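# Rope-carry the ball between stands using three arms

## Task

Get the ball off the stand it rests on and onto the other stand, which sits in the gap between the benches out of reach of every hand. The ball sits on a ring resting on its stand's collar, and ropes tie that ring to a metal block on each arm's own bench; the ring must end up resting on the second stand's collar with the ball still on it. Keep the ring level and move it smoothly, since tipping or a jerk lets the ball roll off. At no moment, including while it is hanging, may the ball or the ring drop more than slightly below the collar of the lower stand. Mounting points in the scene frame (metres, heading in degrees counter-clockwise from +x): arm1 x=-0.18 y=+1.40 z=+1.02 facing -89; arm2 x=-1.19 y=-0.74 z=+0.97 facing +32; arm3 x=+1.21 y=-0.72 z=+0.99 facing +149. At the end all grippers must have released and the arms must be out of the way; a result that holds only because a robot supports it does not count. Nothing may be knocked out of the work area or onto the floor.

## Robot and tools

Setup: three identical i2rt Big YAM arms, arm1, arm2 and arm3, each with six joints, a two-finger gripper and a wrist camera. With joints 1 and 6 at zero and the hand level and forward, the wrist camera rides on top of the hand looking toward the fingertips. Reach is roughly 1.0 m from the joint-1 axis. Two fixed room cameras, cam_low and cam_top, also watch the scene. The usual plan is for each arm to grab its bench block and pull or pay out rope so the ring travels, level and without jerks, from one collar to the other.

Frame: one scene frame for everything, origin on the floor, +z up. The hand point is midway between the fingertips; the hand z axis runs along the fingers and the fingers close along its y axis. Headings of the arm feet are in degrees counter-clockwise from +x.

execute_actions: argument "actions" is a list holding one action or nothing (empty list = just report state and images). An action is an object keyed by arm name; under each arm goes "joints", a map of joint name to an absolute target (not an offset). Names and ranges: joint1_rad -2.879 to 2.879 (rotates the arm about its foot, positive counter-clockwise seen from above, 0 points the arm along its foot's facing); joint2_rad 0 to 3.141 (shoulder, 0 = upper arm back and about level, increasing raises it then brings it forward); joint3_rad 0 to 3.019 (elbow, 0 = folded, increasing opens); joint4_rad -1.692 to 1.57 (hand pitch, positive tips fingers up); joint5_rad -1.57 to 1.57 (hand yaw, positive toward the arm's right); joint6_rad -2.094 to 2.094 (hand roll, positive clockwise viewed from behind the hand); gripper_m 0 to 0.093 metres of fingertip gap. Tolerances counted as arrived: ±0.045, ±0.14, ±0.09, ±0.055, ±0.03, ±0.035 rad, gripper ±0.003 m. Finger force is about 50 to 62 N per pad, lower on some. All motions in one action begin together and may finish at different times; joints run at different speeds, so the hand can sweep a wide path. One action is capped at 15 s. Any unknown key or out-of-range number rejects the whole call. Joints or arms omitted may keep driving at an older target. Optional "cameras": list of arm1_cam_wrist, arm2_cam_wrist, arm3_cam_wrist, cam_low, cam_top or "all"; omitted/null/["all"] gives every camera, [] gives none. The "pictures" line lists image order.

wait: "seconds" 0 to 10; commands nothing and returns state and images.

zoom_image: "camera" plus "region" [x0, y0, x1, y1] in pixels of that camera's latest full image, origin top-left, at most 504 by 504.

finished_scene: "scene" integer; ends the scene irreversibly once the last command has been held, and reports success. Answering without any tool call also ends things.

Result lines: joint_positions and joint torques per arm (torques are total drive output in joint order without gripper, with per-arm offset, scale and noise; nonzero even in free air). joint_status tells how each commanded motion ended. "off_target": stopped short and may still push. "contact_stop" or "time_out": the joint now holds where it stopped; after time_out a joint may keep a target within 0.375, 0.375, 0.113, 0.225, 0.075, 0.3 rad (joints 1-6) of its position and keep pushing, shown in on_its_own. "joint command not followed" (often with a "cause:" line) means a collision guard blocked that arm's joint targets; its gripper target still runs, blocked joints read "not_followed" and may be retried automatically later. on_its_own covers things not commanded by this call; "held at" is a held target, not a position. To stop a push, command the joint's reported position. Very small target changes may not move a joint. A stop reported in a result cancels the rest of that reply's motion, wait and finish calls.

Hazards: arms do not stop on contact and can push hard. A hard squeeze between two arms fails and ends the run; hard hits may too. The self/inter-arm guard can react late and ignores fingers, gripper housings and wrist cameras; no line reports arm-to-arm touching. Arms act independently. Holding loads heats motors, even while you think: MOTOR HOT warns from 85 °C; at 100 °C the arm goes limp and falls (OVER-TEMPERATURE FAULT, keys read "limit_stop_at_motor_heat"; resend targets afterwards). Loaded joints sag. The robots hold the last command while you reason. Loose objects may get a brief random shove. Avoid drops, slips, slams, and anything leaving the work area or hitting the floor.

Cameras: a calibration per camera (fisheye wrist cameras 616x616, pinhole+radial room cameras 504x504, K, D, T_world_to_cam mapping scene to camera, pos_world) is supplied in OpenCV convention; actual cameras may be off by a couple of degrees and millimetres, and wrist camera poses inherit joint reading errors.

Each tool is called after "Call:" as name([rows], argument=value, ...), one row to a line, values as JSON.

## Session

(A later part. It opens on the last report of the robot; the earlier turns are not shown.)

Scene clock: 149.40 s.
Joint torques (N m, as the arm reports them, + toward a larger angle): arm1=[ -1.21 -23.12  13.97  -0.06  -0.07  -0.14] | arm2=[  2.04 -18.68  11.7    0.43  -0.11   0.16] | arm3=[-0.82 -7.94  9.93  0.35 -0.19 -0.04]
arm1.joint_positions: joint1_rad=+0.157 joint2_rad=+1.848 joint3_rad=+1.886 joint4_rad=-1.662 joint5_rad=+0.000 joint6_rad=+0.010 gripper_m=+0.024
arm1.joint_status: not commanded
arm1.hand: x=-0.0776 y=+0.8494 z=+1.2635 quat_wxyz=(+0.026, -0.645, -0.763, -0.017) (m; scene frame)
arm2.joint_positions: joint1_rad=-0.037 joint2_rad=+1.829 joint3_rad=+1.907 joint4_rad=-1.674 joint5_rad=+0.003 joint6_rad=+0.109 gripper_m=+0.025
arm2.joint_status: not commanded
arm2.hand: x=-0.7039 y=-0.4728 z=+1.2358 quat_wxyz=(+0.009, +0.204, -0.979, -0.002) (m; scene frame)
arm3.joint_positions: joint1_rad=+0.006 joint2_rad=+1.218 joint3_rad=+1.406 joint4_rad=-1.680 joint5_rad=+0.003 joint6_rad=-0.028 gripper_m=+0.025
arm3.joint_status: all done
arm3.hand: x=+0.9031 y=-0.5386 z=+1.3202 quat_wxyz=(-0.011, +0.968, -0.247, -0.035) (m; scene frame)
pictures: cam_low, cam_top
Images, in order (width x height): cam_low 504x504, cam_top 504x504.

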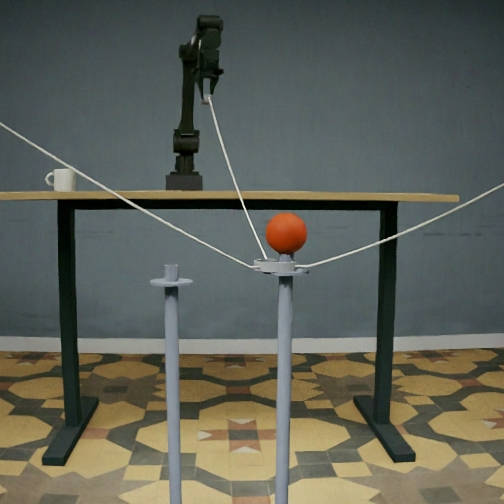

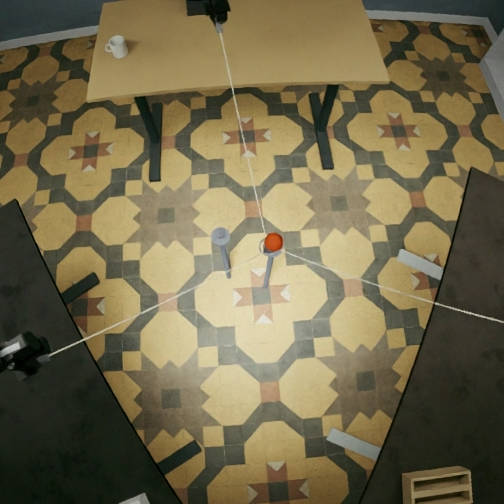

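Call:
execute_actions([
  {"arm3":{"joints":{"joint2_rad":1.13}},"arm2":{"joints":{"joint4_rad":-1.62}}},
], cameras=["cam_low","cam_top"])

Call:
zoom_image(camera="cam_low", region=[200, 170, 400, 320])

Call:
zoom_image(camera="cam_top", region=[200, 200, 320, 290])

Scene clock: 157.10 s.
Joint torques (N m, as the arm reports them, + toward a larger angle): arm1=[ -1.12 -23.05  13.98  -0.07  -0.07  -0.14] | arm2=[  2.11 -18.01  11.79   1.61  -0.13   0.15] | arm3=[-0.69 -7.76  9.92  0.45 -0.17 -0.04]
arm1.joint_positions: joint1_rad=+0.157 joint2_rad=+1.848 joint3_rad=+1.886 joint4_rad=-1.662 joint5_rad=+0.000 joint6_rad=+0.010 gripper_m=+0.024
arm1.joint_status: not commanded
arm1.hand: x=-0.0776 y=+0.8494 z=+1.2635 quat_wxyz=(+0.026, -0.645, -0.763, -0.017) (m; scene frame)
arm2.joint_positions: joint1_rad=-0.037 joint2_rad=+1.829 joint3_rad=+1.907 joint4_rad=-1.632 joint5_rad=+0.003 joint6_rad=+0.109 gripper_m=+0.025
arm2.joint_status: all done
arm2.hand: x=-0.6951 y=-0.4678 z=+1.2358 quat_wxyz=(-0.011, +0.203, -0.979, -0.009) (m; scene frame)
arm3.joint_positions: joint1_rad=+0.006 joint2_rad=+1.143 joint3_rad=+1.406 joint4_rad=-1.680 joint5_rad=+0.003 joint6_rad=-0.028 gripper_m=+0.025
arm3.joint_status: all done
arm3.hand: x=+0.9171 y=-0.5468 z=+1.3443 quat_wxyz=(-0.022, +0.966, -0.247, -0.072) (m; scene frame)
pictures: cam_low, cam_top
Images, in order (width x height): cam_low 504x504, cam_top 504x504.

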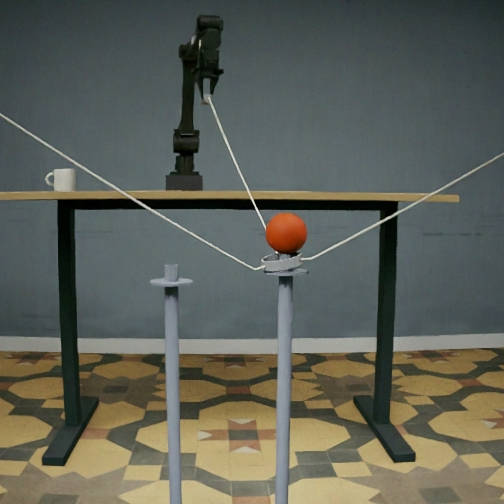

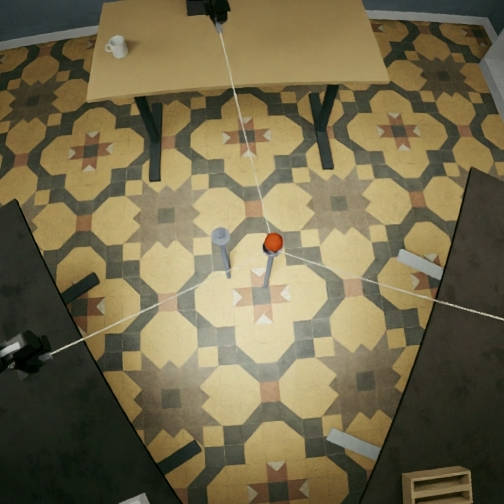

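Region (200, 170, 400, 320) of cam_low's 504x504 image, scaled by 2.520, with more detail than that image has; it fills the top 378 rows of this view, and the rest is white.

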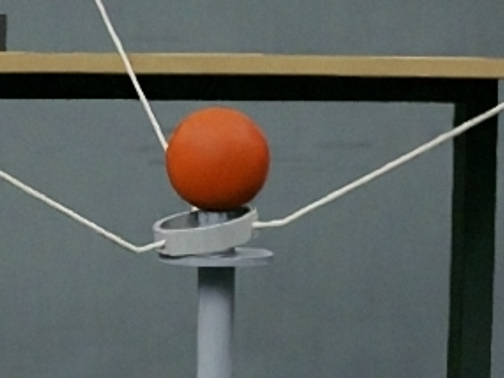

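Region (200, 200, 320, 290) of cam_top's 504x504 image, scaled by 4.200, with more detail than that image has; it fills the top 378 rows of this view, and the rest is white.

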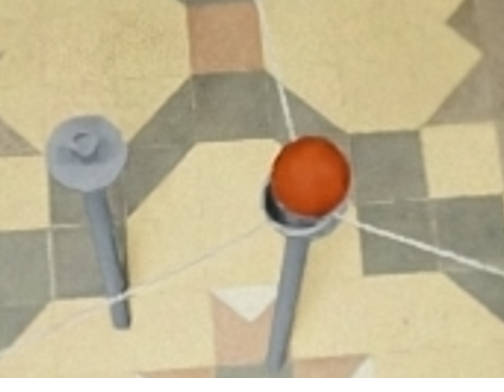

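Call:
execute_actions([
  {"arm2":{"joints":{"joint3_rad":2.15}}},
], cameras=["cam_low"])

Call:
zoom_image(camera="cam_low", region=[200, 170, 400, 320])

Scene clock: 167.77 s.
Joint torques (N m, as the arm reports them, + toward a larger angle): arm1=[ -1.2  -23.14  13.95  -0.06  -0.07  -0.14] | arm2=[  1.67 -17.54  12.02   1.89  -0.14   0.15] | arm3=[-0.83 -7.56  9.97  0.52 -0.18 -0.02]
arm1.joint_positions: joint1_rad=+0.157 joint2_rad=+1.848 joint3_rad=+1.886 joint4_rad=-1.662 joint5_rad=+0.000 joint6_rad=+0.010 gripper_m=+0.024
arm1.joint_status: not commanded
arm1.hand: x=-0.0776 y=+0.8494 z=+1.2635 quat_wxyz=(+0.026, -0.645, -0.763, -0.017) (m; scene frame)
arm2.joint_positions: joint1_rad=-0.037 joint2_rad=+1.815 joint3_rad=+2.102 joint4_rad=-1.630 joint5_rad=+0.003 joint6_rad=+0.109 gripper_m=+0.025
arm2.joint_status: all done
arm2.hand: x=-0.6675 y=-0.4532 z=+1.3234 quat_wxyz=(-0.111, +0.201, -0.972, -0.041) (m; scene frame)
arm3.joint_positions: joint1_rad=+0.006 joint2_rad=+1.143 joint3_rad=+1.406 joint4_rad=-1.680 joint5_rad=+0.003 joint6_rad=-0.028 gripper_m=+0.025
arm3.joint_status: not commanded
arm3.hand: x=+0.9171 y=-0.5468 z=+1.3443 quat_wxyz=(-0.022, +0.966, -0.247, -0.072) (m; scene frame)
pictures: cam_low
Images, in order (width x height): cam_low 504x504.

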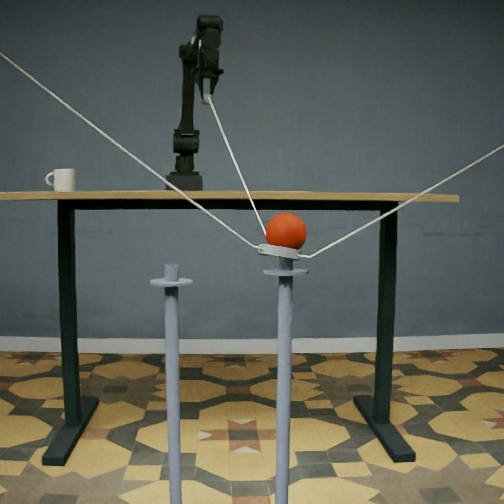

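Region (200, 170, 400, 320) of cam_low's 504x504 image, scaled by 2.520, with more detail than that image has; it fills the top 378 rows of this view, and the rest is white.

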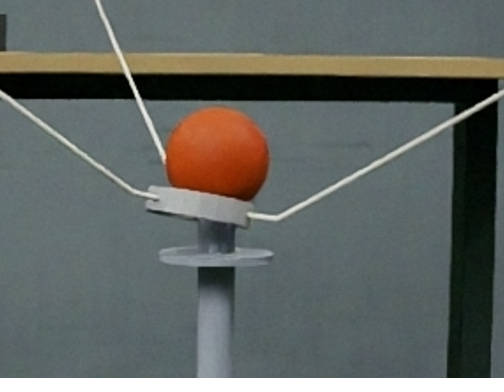

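Call:
execute_actions([
  {"arm1":{"joints":{"joint3_rad":2.02}},"arm2":{"joints":{"joint4_rad":-1.57}},"arm3":{"joints":{"joint3_rad":1.5,"joint2_rad":1.1}}},
], cameras=["cam_low","cam_top"])

Call:
zoom_image(camera="cam_low", region=[200, 170, 400, 320])

Scene clock: 174.10 s.
Joint torques (N m, as the arm reports them, + toward a larger angle): arm1=[ -1.25 -23.28  13.91   0.07  -0.07  -0.13] | arm2=[  1.97 -17.88  12.17   2.39  -0.14   0.16] | arm3=[-0.99 -8.38 14.67  0.46 -0.19 -0.04]
arm1.joint_positions: joint1_rad=+0.157 joint2_rad=+1.848 joint3_rad=+1.958 joint4_rad=-1.662 joint5_rad=+0.000 joint6_rad=+0.010 gripper_m=+0.024
arm1.joint_status: all done
arm1.hand: x=-0.0746 y=+0.8339 z=+1.2903 quat_wxyz=(-0.001, -0.645, -0.764, +0.006) (m; scene frame)
arm2.joint_positions: joint1_rad=-0.037 joint2_rad=+1.815 joint3_rad=+2.102 joint4_rad=-1.589 joint5_rad=+0.003 joint6_rad=+0.109 gripper_m=+0.025
arm2.joint_status: all done
arm2.hand: x=-0.6589 y=-0.4484 z=+1.3260 quat_wxyz=(-0.131, +0.200, -0.970, -0.048) (m; scene frame)
arm3.joint_positions: joint1_rad=+0.006 joint2_rad=+1.128 joint3_rad=+1.424 joint4_rad=-1.680 joint5_rad=+0.003 joint6_rad=-0.028 gripper_m=+0.025
arm3.joint_status: all done
arm3.hand: x=+0.9180 y=-0.5472 z=+1.3564 quat_wxyz=(-0.026, +0.965, -0.247, -0.087) (m; scene frame)
pictures: cam_low, cam_top
Images, in order (width x height): cam_low 504x504, cam_top 504x504.

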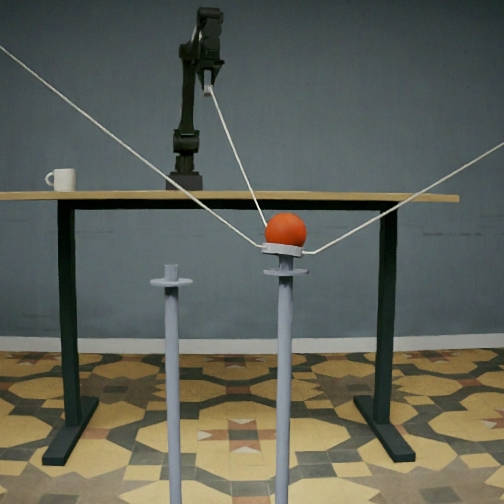

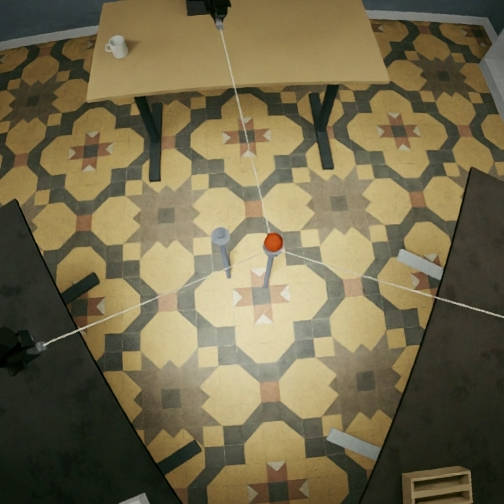

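Region (200, 170, 400, 320) of cam_low's 504x504 image, scaled by 2.520, with more detail than that image has; it fills the top 378 rows of this view, and the rest is white.

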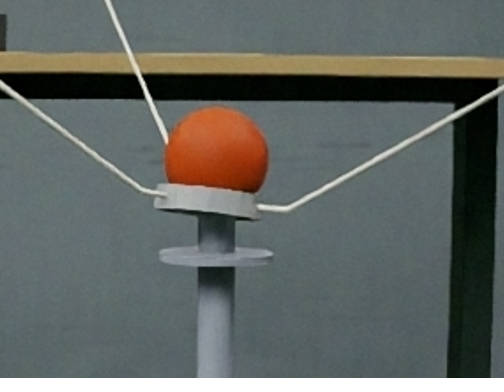

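Call:
execute_actions([
  {"arm1":{"joints":{"joint2_rad":1.78}},"arm3":{"joints":{"joint3_rad":1.53,"joint2_rad":1.06}}},
], cameras=["cam_low","cam_top"])

Call:
zoom_image(camera="cam_low", region=[200, 170, 400, 320])

Scene clock: 179.30 s.
Joint torques (N m, as the arm reports them, + toward a larger angle): arm1=[ -1.23 -25.07  13.96   0.1   -0.07  -0.14] | arm2=[  2.05 -17.08  12.17   2.31  -0.12   0.15] | arm3=[-0.78 -7.15 14.4   0.63 -0.19 -0.02]
arm1.joint_positions: joint1_rad=+0.157 joint2_rad=+1.830 joint3_rad=+1.958 joint4_rad=-1.662 joint5_rad=+0.000 joint6_rad=+0.010 gripper_m=+0.024
arm1.joint_status: all done
arm1.hand: x=-0.0749 y=+0.8363 z=+1.3000 quat_wxyz=(-0.008, -0.645, -0.764, +0.012) (m; scene frame)
arm2.joint_positions: joint1_rad=-0.037 joint2_rad=+1.815 joint3_rad=+2.102 joint4_rad=-1.587 joint5_rad=+0.003 joint6_rad=+0.109 gripper_m=+0.025
arm2.joint_status: not commanded
arm2.hand: x=-0.6585 y=-0.4482 z=+1.3261 quat_wxyz=(-0.132, +0.200, -0.970, -0.048) (m; scene frame)
arm3.joint_positions: joint1_rad=+0.006 joint2_rad=+1.082 joint3_rad=+1.456 joint4_rad=-1.680 joint5_rad=+0.003 joint6_rad=-0.028 gripper_m=+0.025
arm3.joint_status: all done
arm3.hand: x=+0.9248 y=-0.5512 z=+1.3836 quat_wxyz=(-0.037, +0.961, -0.246, -0.124) (m; scene frame)
pictures: cam_low, cam_top
Images, in order (width x height): cam_low 504x504, cam_top 504x504.

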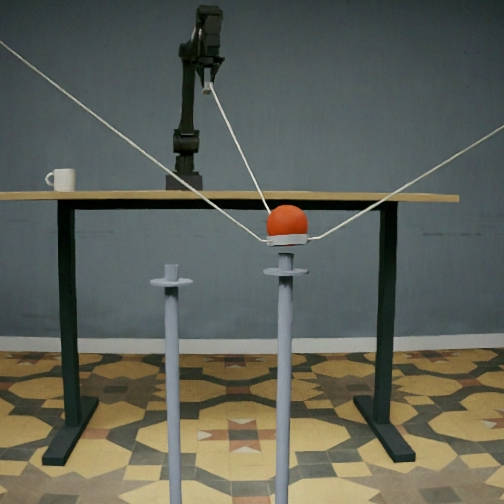

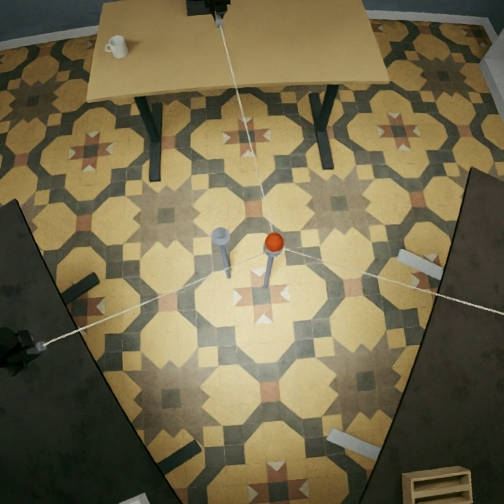

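Region (200, 170, 400, 320) of cam_low's 504x504 image, scaled by 2.520, with more detail than that image has; it fills the top 378 rows of this view, and the rest is white.

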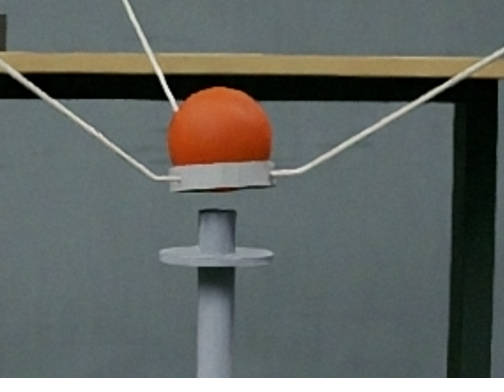

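Call:
execute_actions([
  {"arm1":{"joints":{"joint1_rad":0.08,"joint2_rad":1.75,"joint3_rad":1.93,"joint6_rad":-0.07}},"arm2":{"joints":{"joint1_rad":0.02,"joint2_rad":1.735,"joint3_rad":2.03,"joint6_rad":0.17}},"arm3":{"joints":{"joint1_rad":0.035,"joint3_rad":1.61,"joint2_rad":1.2}}},
], cameras=["cam_low","cam_top"])

Scene clock: 209.23 s.
Joint torques (N m, as the arm reports them, + toward a larger angle): arm1=[ -1.49 -24.07   9.3    0.13  -0.07  -0.15] | arm2=[  0.98 -19.94   8.54   2.    -0.09   0.15] | arm3=[-0.11 -9.44 13.46  0.52 -0.19 -0.04]
arm1.joint_positions: joint1_rad=+0.075 joint2_rad=+1.796 joint3_rad=+1.927 joint4_rad=-1.662 joint5_rad=+0.000 joint6_rad=-0.059 gripper_m=+0.024
arm1.joint_status: all done
arm1.hand: x=-0.1229 y=+0.8414 z=+1.3073 quat_wxyz=(-0.008, -0.651, -0.759, +0.014) (m; scene frame)
arm2.joint_positions: joint1_rad=+0.026 joint2_rad=+1.779 joint3_rad=+2.029 joint4_rad=-1.582 joint5_rad=+0.001 joint6_rad=+0.159 gripper_m=+0.025
arm2.joint_status: all done
arm2.hand: x=-0.6926 y=-0.4242 z=+1.3158 quat_wxyz=(-0.114, +0.208, -0.970, -0.050) (m; scene frame)
arm3.joint_positions: joint1_rad=+0.026 joint2_rad=+1.229 joint3_rad=+1.550 joint4_rad=-1.680 joint5_rad=+0.003 joint6_rad=-0.027 gripper_m=+0.025
arm3.joint_status: all done
arm3.hand: x=+0.8790 y=-0.5327 z=+1.3746 quat_wxyz=(-0.028, +0.966, -0.238, -0.099) (m; scene frame)
pictures: cam_low, cam_top
Images, in order (width x height): cam_low 504x504, cam_top 504x504.

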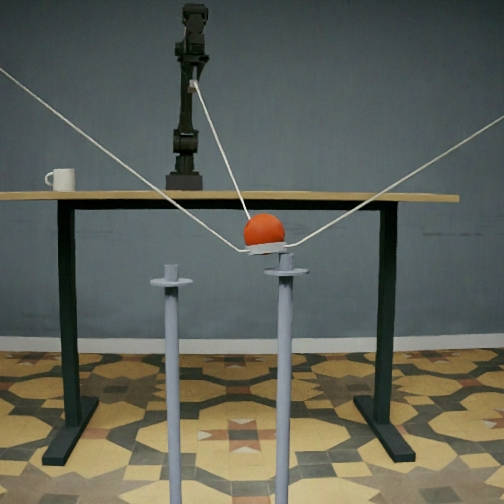

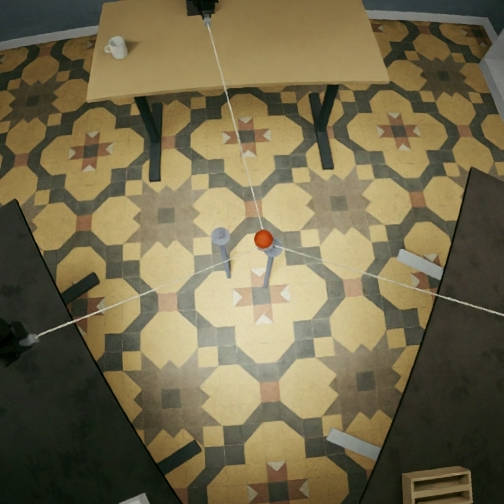

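Call:
execute_actions([
  {"arm1":{"joints":{"joint1_rad":0.0,"joint2_rad":1.73,"joint3_rad":1.89,"joint6_rad":-0.15}},"arm2":{"joints":{"joint1_rad":0.08,"joint2_rad":1.64,"joint3_rad":1.97,"joint6_rad":0.24}},"arm3":{"joints":{"joint1_rad":0.055,"joint3_rad":1.72,"joint2_rad":1.31}}},
], cameras=["cam_low"])

Call:
execute_actions([
  {"arm1":{"joints":{"joint1_rad":-0.08,"joint2_rad":1.70,"joint3_rad":1.85,"joint6_rad":-0.23}},"arm2":{"joints":{"joint1_rad":0.15,"joint2_rad":1.575,"joint3_rad":1.89,"joint6_rad":0.31}},"arm3":{"joints":{"joint1_rad":0.075,"joint3_rad":1.84,"joint2_rad":1.43}}},
], cameras=["cam_low","cam_top"])

Scene clock: 218.63 s.
Joint torques (N m, as the arm reports them, + toward a larger angle): arm1=[ -1.36 -24.34   9.36   0.07  -0.06  -0.15] | arm2=[  0.96 -16.32   8.96   1.99  -0.07   0.17] | arm3=[ -0.03 -10.43  14.15   0.53  -0.19  -0.04]
arm1.joint_positions: joint1_rad=-0.005 joint2_rad=+1.782 joint3_rad=+1.885 joint4_rad=-1.662 joint5_rad=+0.000 joint6_rad=-0.139 gripper_m=+0.024
arm1.joint_status: all done
arm1.hand: x=-0.1677 y=+0.8494 z=+1.2992 quat_wxyz=(+0.002, -0.651, -0.759, +0.005) (m; scene frame)
arm2.joint_positions: joint1_rad=+0.084 joint2_rad=+1.662 joint3_rad=+1.962 joint4_rad=-1.581 joint5_rad=+0.001 joint6_rad=+0.229 gripper_m=+0.025
arm2.joint_status: all done
arm2.hand: x=-0.7412 y=-0.4176 z=+1.3523 quat_wxyz=(-0.134, +0.201, -0.968, -0.068) (m; scene frame)
arm3.joint_positions: joint1_rad=+0.046 joint2_rad=+1.329 joint3_rad=+1.649 joint4_rad=-1.681 joint5_rad=+0.003 joint6_rad=-0.027 gripper_m=+0.025
arm3.joint_status: all done
arm3.hand: x=+0.8418 y=-0.5216 z=+1.3788 quat_wxyz=(-0.027, +0.968, -0.228, -0.100) (m; scene frame)
pictures: cam_low
Images, in order (width x height): cam_low 504x504.

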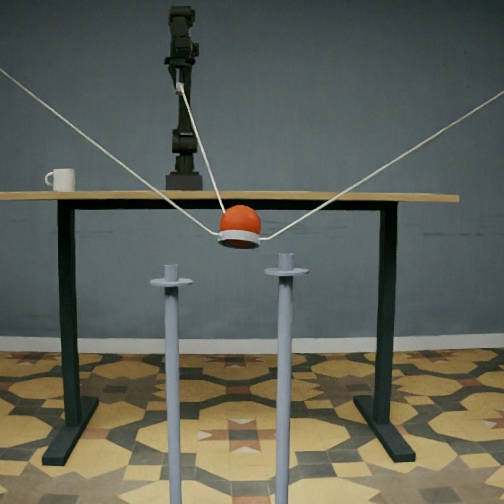

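Scene clock: 219.83 s.
Joint torques (N m, as the arm reports them, + toward a larger angle): arm1=[ -1.49 -23.71   9.25   0.06  -0.05  -0.15] | arm2=[  0.74 -16.59   8.67   1.98  -0.06   0.13] | arm3=[ -0.18 -12.59  14.19   0.55  -0.18  -0.02]
arm1.joint_positions: joint1_rad=-0.085 joint2_rad=+1.749 joint3_rad=+1.847 joint4_rad=-1.662 joint5_rad=-0.001 joint6_rad=-0.219 gripper_m=+0.024
arm1.joint_status: all done
arm1.hand: x=-0.2104 y=+0.8633 z=+1.3019 quat_wxyz=(+0.004, -0.650, -0.760, +0.002) (m; scene frame)
arm2.joint_positions: joint1_rad=+0.155 joint2_rad=+1.617 joint3_rad=+1.887 joint4_rad=-1.580 joint5_rad=+0.001 joint6_rad=+0.299 gripper_m=+0.025
arm2.joint_status: all done
arm2.hand: x=-0.7813 y=-0.3998 z=+1.3435 quat_wxyz=(-0.117, +0.202, -0.970, -0.070) (m; scene frame)
arm3.joint_positions: joint1_rad=+0.066 joint2_rad=+1.454 joint3_rad=+1.770 joint4_rad=-1.681 joint5_rad=+0.003 joint6_rad=-0.027 gripper_m=+0.025
arm3.joint_status: all done
arm3.hand: x=+0.7955 y=-0.5075 z=+1.3766 quat_wxyz=(-0.026, +0.971, -0.218, -0.097) (m; scene frame)
pictures: cam_low, cam_top
Images, in order (width x height): cam_low 504x504, cam_top 504x504.

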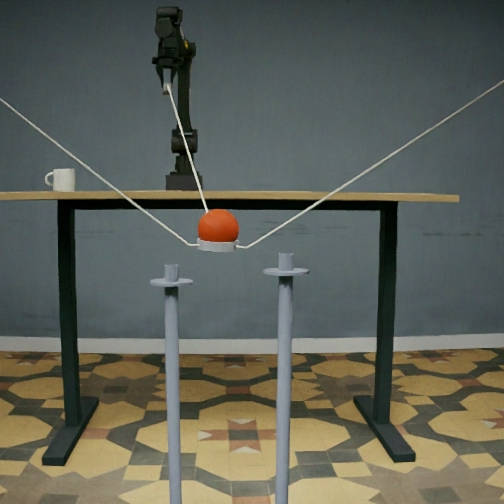

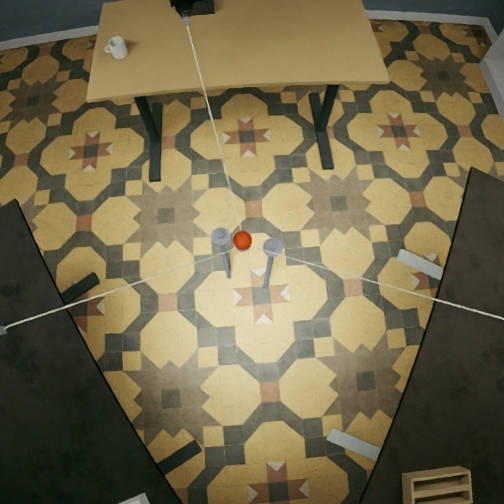

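Call:
execute_actions([
  {"arm1":{"joints":{"joint1_rad":-0.16,"joint2_rad":1.66,"joint3_rad":1.81,"joint6_rad":-0.31}},"arm2":{"joints":{"joint1_rad":0.225,"joint2_rad":1.52,"joint3_rad":1.81,"joint6_rad":0.38}},"arm3":{"joints":{"joint1_rad":0.093,"joint3_rad":1.97,"joint2_rad":1.55}}},
], cameras=["cam_low"])

Call:
execute_actions([
  {"arm1":{"joints":{"joint1_rad":-0.24,"joint2_rad":1.62,"joint3_rad":1.76,"joint6_rad":-0.39}},"arm2":{"joints":{"joint1_rad":0.3,"joint2_rad":1.465,"joint3_rad":1.73,"joint6_rad":0.45}},"arm3":{"joints":{"joint1_rad":0.11,"joint3_rad":2.10,"joint2_rad":1.67}}},
], cameras=["cam_low","cam_top"])

Call:
zoom_image(camera="cam_top", region=[180, 190, 300, 280])

Scene clock: 231.73 s.
Joint torques (N m, as the arm reports them, + toward a larger angle): arm1=[ -1.54 -22.27   9.43   0.07  -0.04  -0.16] | arm2=[  0.74 -15.27   8.52   1.93  -0.06   0.15] | arm3=[ -0.11 -14.24  14.29   0.53  -0.18  -0.04]
arm1.joint_positions: joint1_rad=-0.164 joint2_rad=+1.704 joint3_rad=+1.805 joint4_rad=-1.662 joint5_rad=-0.001 joint6_rad=-0.299 gripper_m=+0.024
arm1.joint_status: all done
arm1.hand: x=-0.2504 y=+0.8834 z=+1.3096 quat_wxyz=(+0.003, -0.650, -0.760, +0.004) (m; scene frame)
arm2.joint_positions: joint1_rad=+0.230 joint2_rad=+1.557 joint3_rad=+1.808 joint4_rad=-1.579 joint5_rad=+0.001 joint6_rad=+0.368 gripper_m=+0.025
arm2.joint_status: all done
arm2.hand: x=-0.8265 y=-0.3880 z=+1.3402 quat_wxyz=(-0.105, +0.205, -0.970, -0.073) (m; scene frame)
arm3.joint_positions: joint1_rad=+0.084 joint2_rad=+1.572 joint3_rad=+1.897 joint4_rad=-1.681 joint5_rad=+0.003 joint6_rad=-0.027 gripper_m=+0.025
arm3.joint_status: all done
arm3.hand: x=+0.7504 y=-0.4944 z=+1.3748 quat_wxyz=(-0.026, +0.972, -0.210, -0.102) (m; scene frame)
pictures: cam_low
Images, in order (width x height): cam_low 504x504.

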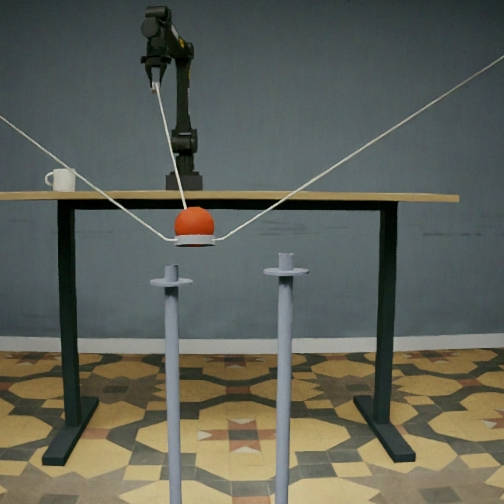

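Scene clock: 232.73 s.
Joint torques (N m, as the arm reports them, + toward a larger angle): arm1=[ -1.69 -21.78   9.29   0.03  -0.02  -0.15] | arm2=[  0.93 -15.03   8.61   1.81  -0.07   0.15] | arm3=[  0.24 -16.11  14.47   0.67  -0.21  -0.05]
arm1.joint_positions: joint1_rad=-0.243 joint2_rad=+1.667 joint3_rad=+1.756 joint4_rad=-1.662 joint5_rad=-0.002 joint6_rad=-0.379 gripper_m=+0.024
arm1.joint_status: all done
arm1.hand: x=-0.2875 y=+0.9067 z=+1.3094 quat_wxyz=(+0.006, -0.650, -0.760, -0.001) (m; scene frame)
arm2.joint_positions: joint1_rad=+0.304 joint2_rad=+1.501 joint3_rad=+1.728 joint4_rad=-1.579 joint5_rad=+0.001 joint6_rad=+0.439 gripper_m=+0.025
arm2.joint_status: all done
arm2.hand: x=-0.8705 y=-0.3808 z=+1.3327 quat_wxyz=(-0.091, +0.207, -0.971, -0.073) (m; scene frame)
arm3.joint_positions: joint1_rad=+0.100 joint2_rad=+1.694 joint3_rad=+2.026 joint4_rad=-1.681 joint5_rad=+0.003 joint6_rad=-0.026 gripper_m=+0.025
arm3.joint_status: all done
arm3.hand: x=+0.7048 y=-0.4826 z=+1.3665 quat_wxyz=(-0.026, +0.973, -0.202, -0.106) (m; scene frame)
pictures: cam_low, cam_top
Images, in order (width x height): cam_low 504x504, cam_top 504x504.

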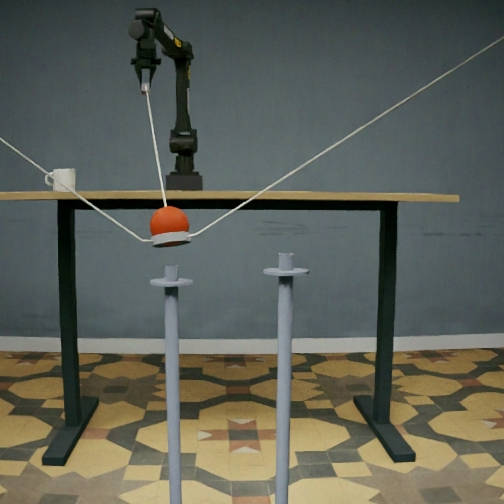

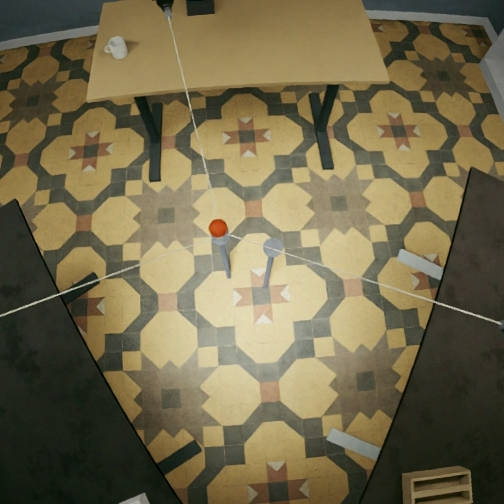

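Region (180, 190, 300, 280) of cam_top's 504x504 image, scaled by 4.200, with more detail than that image has; it fills the top 378 rows of this view, and the rest is white.

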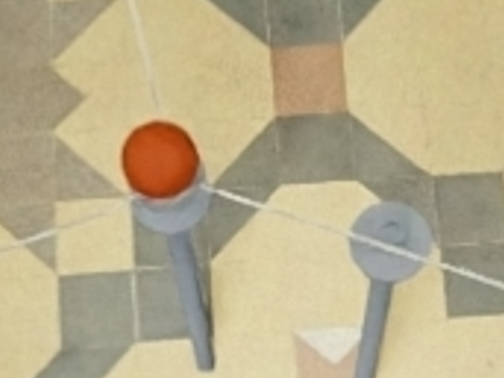

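Call:
execute_actions([
  {"arm1":{"joints":{"joint2_rad":1.68}},"arm2":{"joints":{"joint2_rad":1.53}},"arm3":{"joints":{"joint2_rad":1.70}}},
], cameras=["cam_low","cam_top"])

Call:
zoom_image(camera="cam_top", region=[180, 190, 300, 280])

Call:
zoom_image(camera="cam_low", region=[90, 180, 290, 320])

Scene clock: 241.73 s.
Joint torques (N m, as the arm reports them, + toward a larger angle): arm1=[ -1.67 -18.18   9.28   0.01  -0.02  -0.15] | arm2=[  1.01 -12.98   8.63   1.7   -0.05   0.13] | arm3=[ -0.2  -15.22  14.44   0.54  -0.19  -0.03]
arm1.joint_positions: joint1_rad=-0.243 joint2_rad=+1.686 joint3_rad=+1.756 joint4_rad=-1.662 joint5_rad=-0.002 joint6_rad=-0.379 gripper_m=+0.024
arm1.joint_status: all done
arm1.hand: x=-0.2882 y=+0.9040 z=+1.3003 quat_wxyz=(+0.010, -0.650, -0.760, -0.010) (m; scene frame)
arm2.joint_positions: joint1_rad=+0.304 joint2_rad=+1.534 joint3_rad=+1.728 joint4_rad=-1.579 joint5_rad=+0.001 joint6_rad=+0.439 gripper_m=+0.025
arm2.joint_status: all done
arm2.hand: x=-0.8657 y=-0.3750 z=+1.3172 quat_wxyz=(-0.077, +0.207, -0.973, -0.063) (m; scene frame)
arm3.joint_positions: joint1_rad=+0.100 joint2_rad=+1.707 joint3_rad=+2.026 joint4_rad=-1.681 joint5_rad=+0.003 joint6_rad=-0.026 gripper_m=+0.025
arm3.joint_status: all done
arm3.hand: x=+0.7018 y=-0.4812 z=+1.3594 quat_wxyz=(-0.024, +0.974, -0.202, -0.099) (m; scene frame)
pictures: cam_low, cam_top
Images, in order (width x height): cam_low 504x504, cam_top 504x504.

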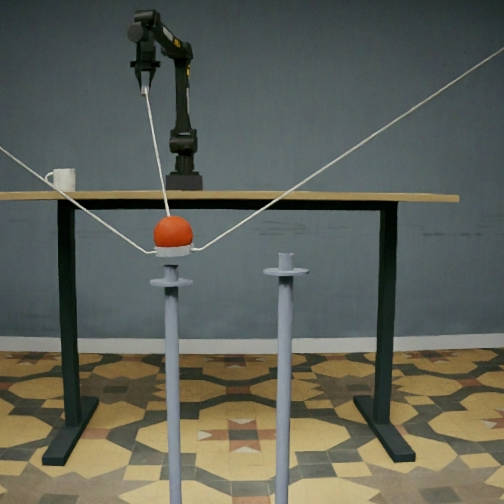

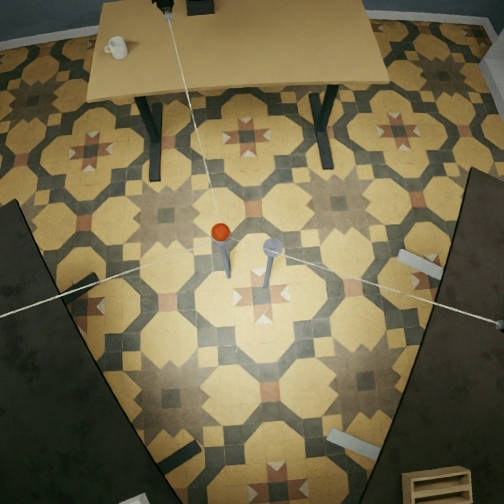

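Region (180, 190, 300, 280) of cam_top's 504x504 image, scaled by 4.200, with more detail than that image has; it fills the top 378 rows of this view, and the rest is white.

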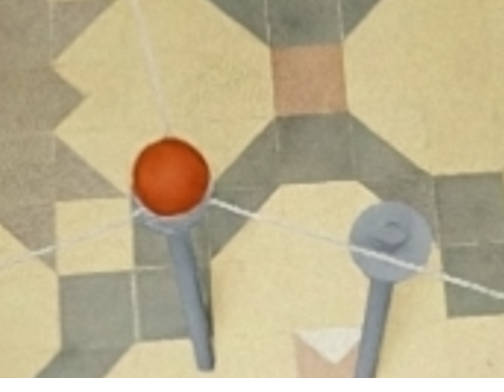

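Region (90, 180, 290, 320) of cam_low's 504x504 image, scaled by 2.520, with more detail than that image has; it fills the top 353 rows of this view, and the rest is white.

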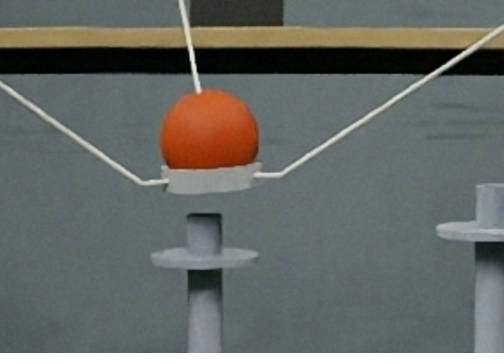

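Call:
execute_actions([
  {"arm1":{"joints":{"joint2_rad":1.695}},"arm2":{"joints":{"joint2_rad":1.545}},"arm3":{"joints":{"joint2_rad":1.725}}},
], cameras=["cam_low","cam_top"])

Call:
zoom_image(camera="cam_top", region=[180, 190, 300, 280])

Call:
zoom_image(camera="cam_low", region=[90, 180, 290, 320])

Scene clock: 250.87 s.
Joint torques (N m, as the arm reports them, + toward a larger angle): arm1=[ -1.67 -18.32   9.27  -0.02  -0.03  -0.15] | arm2=[  0.75 -12.5    8.7    1.78  -0.05   0.13] | arm3=[  0.09 -16.43  14.46   0.47  -0.18  -0.05]
arm1.joint_positions: joint1_rad=-0.243 joint2_rad=+1.699 joint3_rad=+1.756 joint4_rad=-1.662 joint5_rad=-0.002 joint6_rad=-0.379 gripper_m=+0.024
arm1.joint_status: all done
arm1.hand: x=-0.2887 y=+0.9021 z=+1.2938 quat_wxyz=(+0.013, -0.650, -0.760, -0.016) (m; scene frame)
arm2.joint_positions: joint1_rad=+0.304 joint2_rad=+1.541 joint3_rad=+1.728 joint4_rad=-1.579 joint5_rad=+0.001 joint6_rad=+0.439 gripper_m=+0.025
arm2.joint_status: all done
arm2.hand: x=-0.8647 y=-0.3739 z=+1.3140 quat_wxyz=(-0.075, +0.207, -0.973, -0.061) (m; scene frame)
arm3.joint_positions: joint1_rad=+0.100 joint2_rad=+1.737 joint3_rad=+2.026 joint4_rad=-1.681 joint5_rad=+0.003 joint6_rad=-0.026 gripper_m=+0.025
arm3.joint_status: all done
arm3.hand: x=+0.6955 y=-0.4783 z=+1.3434 quat_wxyz=(-0.021, +0.975, -0.202, -0.085) (m; scene frame)
pictures: cam_low, cam_top
Images, in order (width x height): cam_low 504x504, cam_top 504x504.

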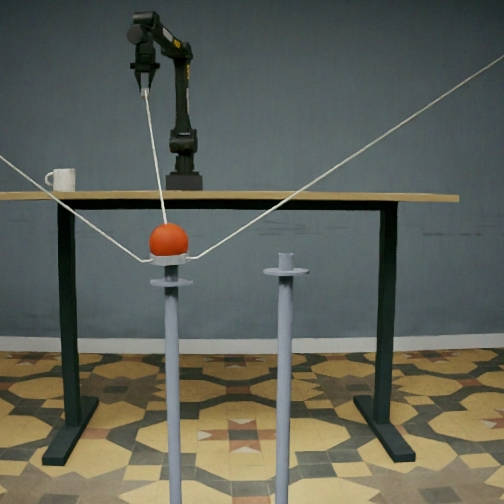

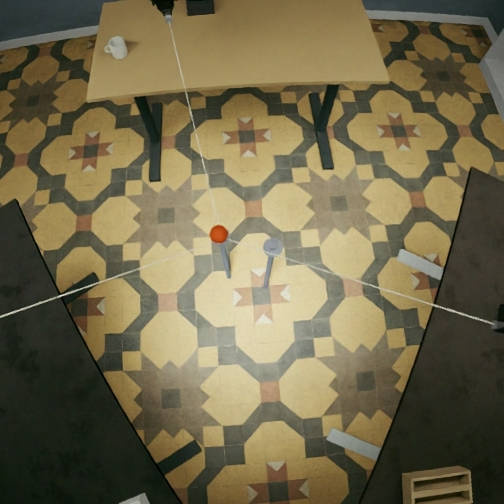

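Region (180, 190, 300, 280) of cam_top's 504x504 image, scaled by 4.200, with more detail than that image has; it fills the top 378 rows of this view, and the rest is white.

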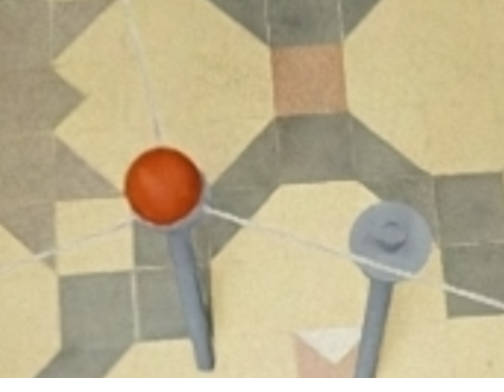

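Region (90, 180, 290, 320) of cam_low's 504x504 image, scaled by 2.520, with more detail than that image has; it fills the top 353 rows of this view, and the rest is white.

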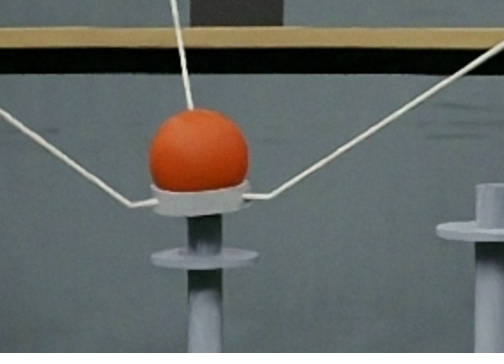

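Needs +y (~1cm) and +x: lower arm2 only.

Call:
execute_actions([
  {"arm1":{"joints":{"joint4_rad":-1.69}},"arm2":{"joints":{"joint2_rad":1.565}}},
], cameras=["cam_low","cam_top"])

Call:
zoom_image(camera="cam_top", region=[180, 190, 300, 280])

Call:
zoom_image(camera="cam_low", region=[90, 180, 290, 320])

Scene clock: 257.80 s.
Joint torques (N m, as the arm reports them, + toward a larger angle): arm1=[ -1.64 -18.27   9.26  -0.03  -0.02  -0.15] | arm2=[  0.98 -13.27   8.62   1.76  -0.04   0.14] | arm3=[  0.12 -16.1   14.51   0.53  -0.19  -0.05]
arm1.joint_positions: joint1_rad=-0.243 joint2_rad=+1.699 joint3_rad=+1.756 joint4_rad=-1.662 joint5_rad=-0.002 joint6_rad=-0.379 gripper_m=+0.024
arm1.joint_status: all done
joint sent to its limit — the command would take arm1.joint4_rad past its lower limit, so that joint was sent only as far as its limit.
arm1.hand: x=-0.2887 y=+0.9021 z=+1.2938 quat_wxyz=(+0.013, -0.650, -0.760, -0.016) (m; scene frame)
arm2.joint_positions: joint1_rad=+0.304 joint2_rad=+1.565 joint3_rad=+1.728 joint4_rad=-1.579 joint5_rad=+0.001 joint6_rad=+0.439 gripper_m=+0.025
arm2.joint_status: all done
arm2.hand: x=-0.8614 y=-0.3699 z=+1.3024 quat_wxyz=(-0.065, +0.208, -0.975, -0.054) (m; scene frame)
arm3.joint_positions: joint1_rad=+0.100 joint2_rad=+1.737 joint3_rad=+2.026 joint4_rad=-1.681 joint5_rad=+0.003 joint6_rad=-0.026 gripper_m=+0.025
arm3.joint_status: not commanded
arm3.hand: x=+0.6955 y=-0.4783 z=+1.3434 quat_wxyz=(-0.021, +0.975, -0.202, -0.085) (m; scene frame)
pictures: cam_low, cam_top
Images, in order (width x height): cam_low 504x504, cam_top 504x504.

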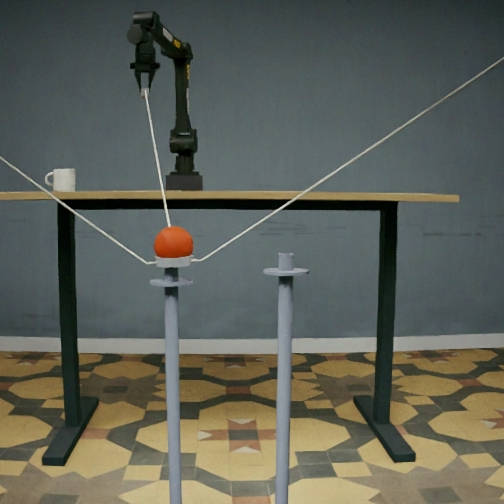

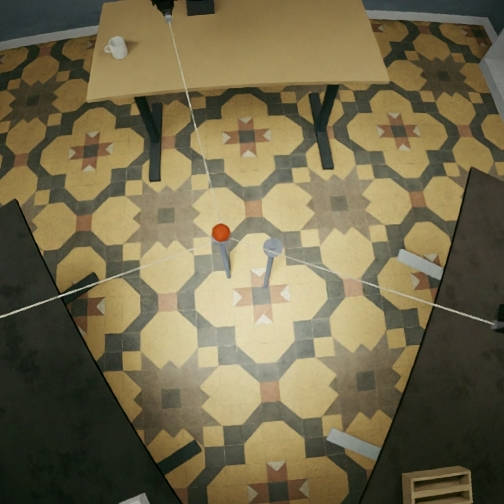

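Region (180, 190, 300, 280) of cam_top's 504x504 image, scaled by 4.200, with more detail than that image has; it fills the top 378 rows of this view, and the rest is white.

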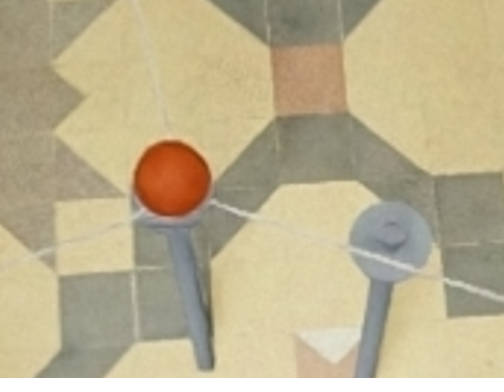

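Region (90, 180, 290, 320) of cam_low's 504x504 image, scaled by 2.520, with more detail than that image has; it fills the top 353 rows of this view, and the rest is white.

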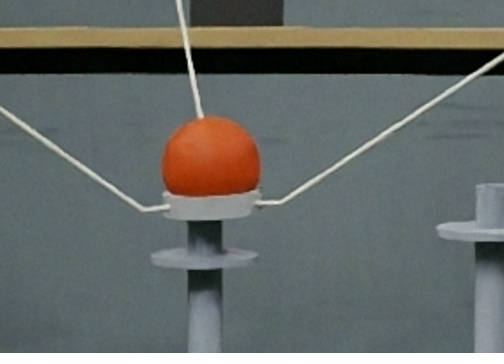

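Call:
execute_actions([
  {"arm2":{"joints":{"joint2_rad":1.572}},"arm3":{"joints":{"joint2_rad":1.745}}},
], cameras=["cam_low","cam_top"])

Call:
zoom_image(camera="cam_top", region=[180, 190, 300, 280])

Call:
zoom_image(camera="cam_low", region=[90, 180, 290, 320])

Scene clock: 264.00 s.
Joint torques (N m, as the arm reports them, + toward a larger angle): arm1=[ -1.69 -18.34   9.25  -0.02  -0.02  -0.15] | arm2=[  0.98 -12.78   8.62   1.76  -0.06   0.14] | arm3=[  0.06 -15.59  14.46   0.54  -0.2   -0.05]
arm1.joint_positions: joint1_rad=-0.243 joint2_rad=+1.699 joint3_rad=+1.756 joint4_rad=-1.662 joint5_rad=-0.002 joint6_rad=-0.379 gripper_m=+0.024
arm1.joint_status: not commanded
arm1.hand: x=-0.2887 y=+0.9021 z=+1.2938 quat_wxyz=(+0.013, -0.650, -0.760, -0.016) (m; scene frame)
arm2.joint_positions: joint1_rad=+0.304 joint2_rad=+1.565 joint3_rad=+1.728 joint4_rad=-1.579 joint5_rad=+0.001 joint6_rad=+0.439 gripper_m=+0.025
arm2.joint_status: all done
arm2.hand: x=-0.8614 y=-0.3699 z=+1.3024 quat_wxyz=(-0.065, +0.208, -0.975, -0.054) (m; scene frame)
arm3.joint_positions: joint1_rad=+0.100 joint2_rad=+1.744 joint3_rad=+2.026 joint4_rad=-1.681 joint5_rad=+0.003 joint6_rad=-0.026 gripper_m=+0.025
arm3.joint_status: all done
arm3.hand: x=+0.6941 y=-0.4776 z=+1.3397 quat_wxyz=(-0.020, +0.976, -0.202, -0.081) (m; scene frame)
pictures: cam_low, cam_top
Images, in order (width x height): cam_low 504x504, cam_top 504x504.

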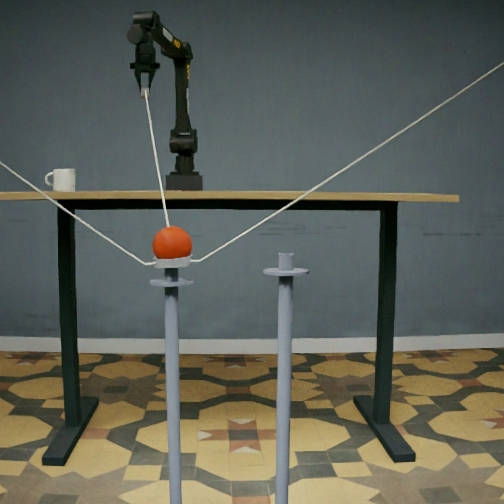

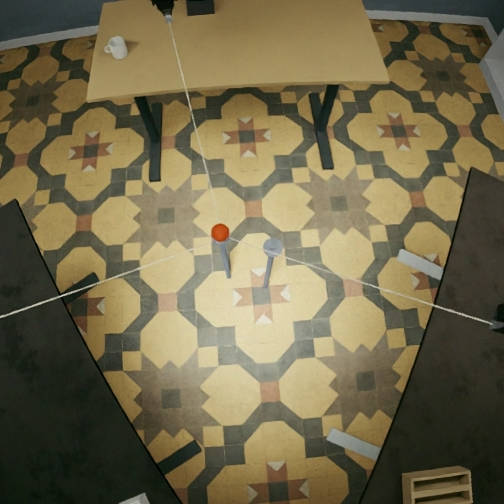

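Region (180, 190, 300, 280) of cam_top's 504x504 image, scaled by 4.200, with more detail than that image has; it fills the top 378 rows of this view, and the rest is white.

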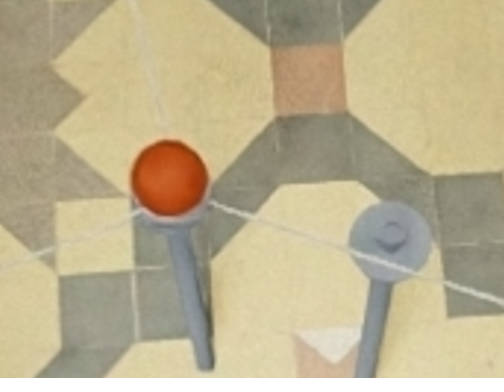

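Region (90, 180, 290, 320) of cam_low's 504x504 image, scaled by 2.520, with more detail than that image has; it fills the top 353 rows of this view, and the rest is white.

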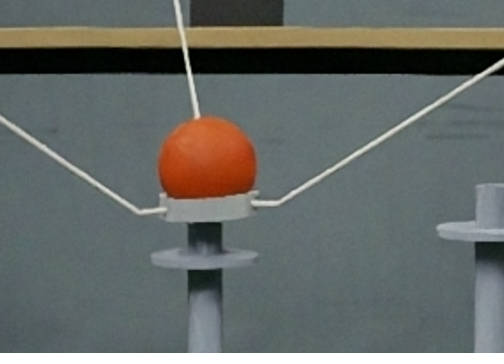

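Seated, apparently. Lower all.

Call:
execute_actions([
  {"arm1":{"joints":{"joint2_rad":1.72}},"arm2":{"joints":{"joint2_rad":1.605}},"arm3":{"joints":{"joint2_rad":1.765}}},
], cameras=["cam_low"])

Call:
execute_actions([
  {"arm1":{"joints":{"joint2_rad":1.76}},"arm2":{"joints":{"joint2_rad":1.65}},"arm3":{"joints":{"joint2_rad":1.805}}},
], cameras=["cam_low"])

Scene clock: 270.30 s.
Joint torques (N m, as the arm reports them, + toward a larger angle): arm1=[ -1.66 -18.29   9.3   -0.06  -0.03  -0.15] | arm2=[  1.06 -13.95   8.29   1.69  -0.06   0.17] | arm3=[ -0.09 -15.76  14.55   0.43  -0.19  -0.04]
arm1.joint_positions: joint1_rad=-0.243 joint2_rad=+1.723 joint3_rad=+1.756 joint4_rad=-1.662 joint5_rad=-0.002 joint6_rad=-0.379 gripper_m=+0.024
arm1.joint_status: all done
arm1.hand: x=-0.2895 y=+0.8990 z=+1.2820 quat_wxyz=(+0.019, -0.650, -0.760, -0.026) (m; scene frame)
arm2.joint_positions: joint1_rad=+0.304 joint2_rad=+1.604 joint3_rad=+1.728 joint4_rad=-1.579 joint5_rad=+0.001 joint6_rad=+0.439 gripper_m=+0.025
arm2.joint_status: all done
arm2.hand: x=-0.8565 y=-0.3640 z=+1.2835 quat_wxyz=(-0.049, +0.208, -0.976, -0.042) (m; scene frame)
arm3.joint_positions: joint1_rad=+0.100 joint2_rad=+1.769 joint3_rad=+2.026 joint4_rad=-1.681 joint5_rad=+0.003 joint6_rad=-0.026 gripper_m=+0.025
arm3.joint_status: all done
arm3.hand: x=+0.6891 y=-0.4753 z=+1.3260 quat_wxyz=(-0.017, +0.977, -0.202, -0.069) (m; scene frame)
pictures: cam_low
Images, in order (width x height): cam_low 504x504.

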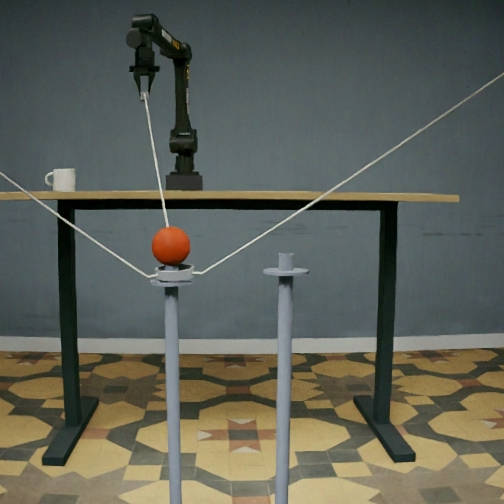

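Scene clock: 271.07 s.
Joint torques (N m, as the arm reports them, + toward a larger angle): arm1=[ -1.56 -19.07   9.24  -0.12  -0.03  -0.15] | arm2=[  0.72 -14.69   8.66   1.49  -0.04   0.14] | arm3=[ -0.14 -16.29  14.22   0.53  -0.19  -0.06]
arm1.joint_positions: joint1_rad=-0.243 joint2_rad=+1.764 joint3_rad=+1.756 joint4_rad=-1.663 joint5_rad=-0.002 joint6_rad=-0.379 gripper_m=+0.024
arm1.joint_status: all done
arm1.hand: x=-0.2907 y=+0.8946 z=+1.2620 quat_wxyz=(+0.028, -0.649, -0.759, -0.044) (m; scene frame)
arm2.joint_positions: joint1_rad=+0.304 joint2_rad=+1.644 joint3_rad=+1.728 joint4_rad=-1.579 joint5_rad=+0.001 joint6_rad=+0.439 gripper_m=+0.025
arm2.joint_status: all done
arm2.hand: x=-0.8521 y=-0.3586 z=+1.2641 quat_wxyz=(-0.034, +0.208, -0.977, -0.030) (m; scene frame)
arm3.joint_positions: joint1_rad=+0.100 joint2_rad=+1.807 joint3_rad=+2.029 joint4_rad=-1.681 joint5_rad=+0.003 joint6_rad=-0.026 gripper_m=+0.025
arm3.joint_status: all done
arm3.hand: x=+0.6818 y=-0.4720 z=+1.3060 quat_wxyz=(-0.013, +0.978, -0.203, -0.052) (m; scene frame)
pictures: cam_low
Images, in order (width x height): cam_low 504x504.

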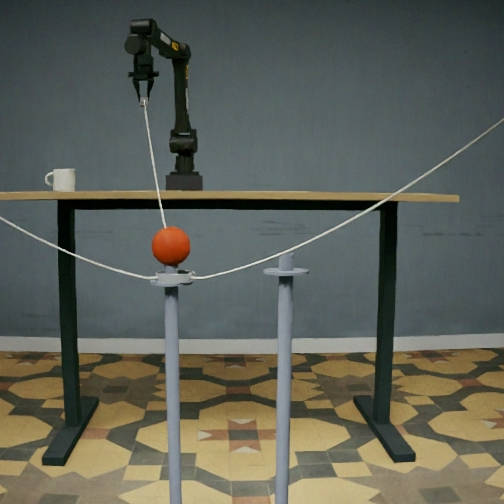

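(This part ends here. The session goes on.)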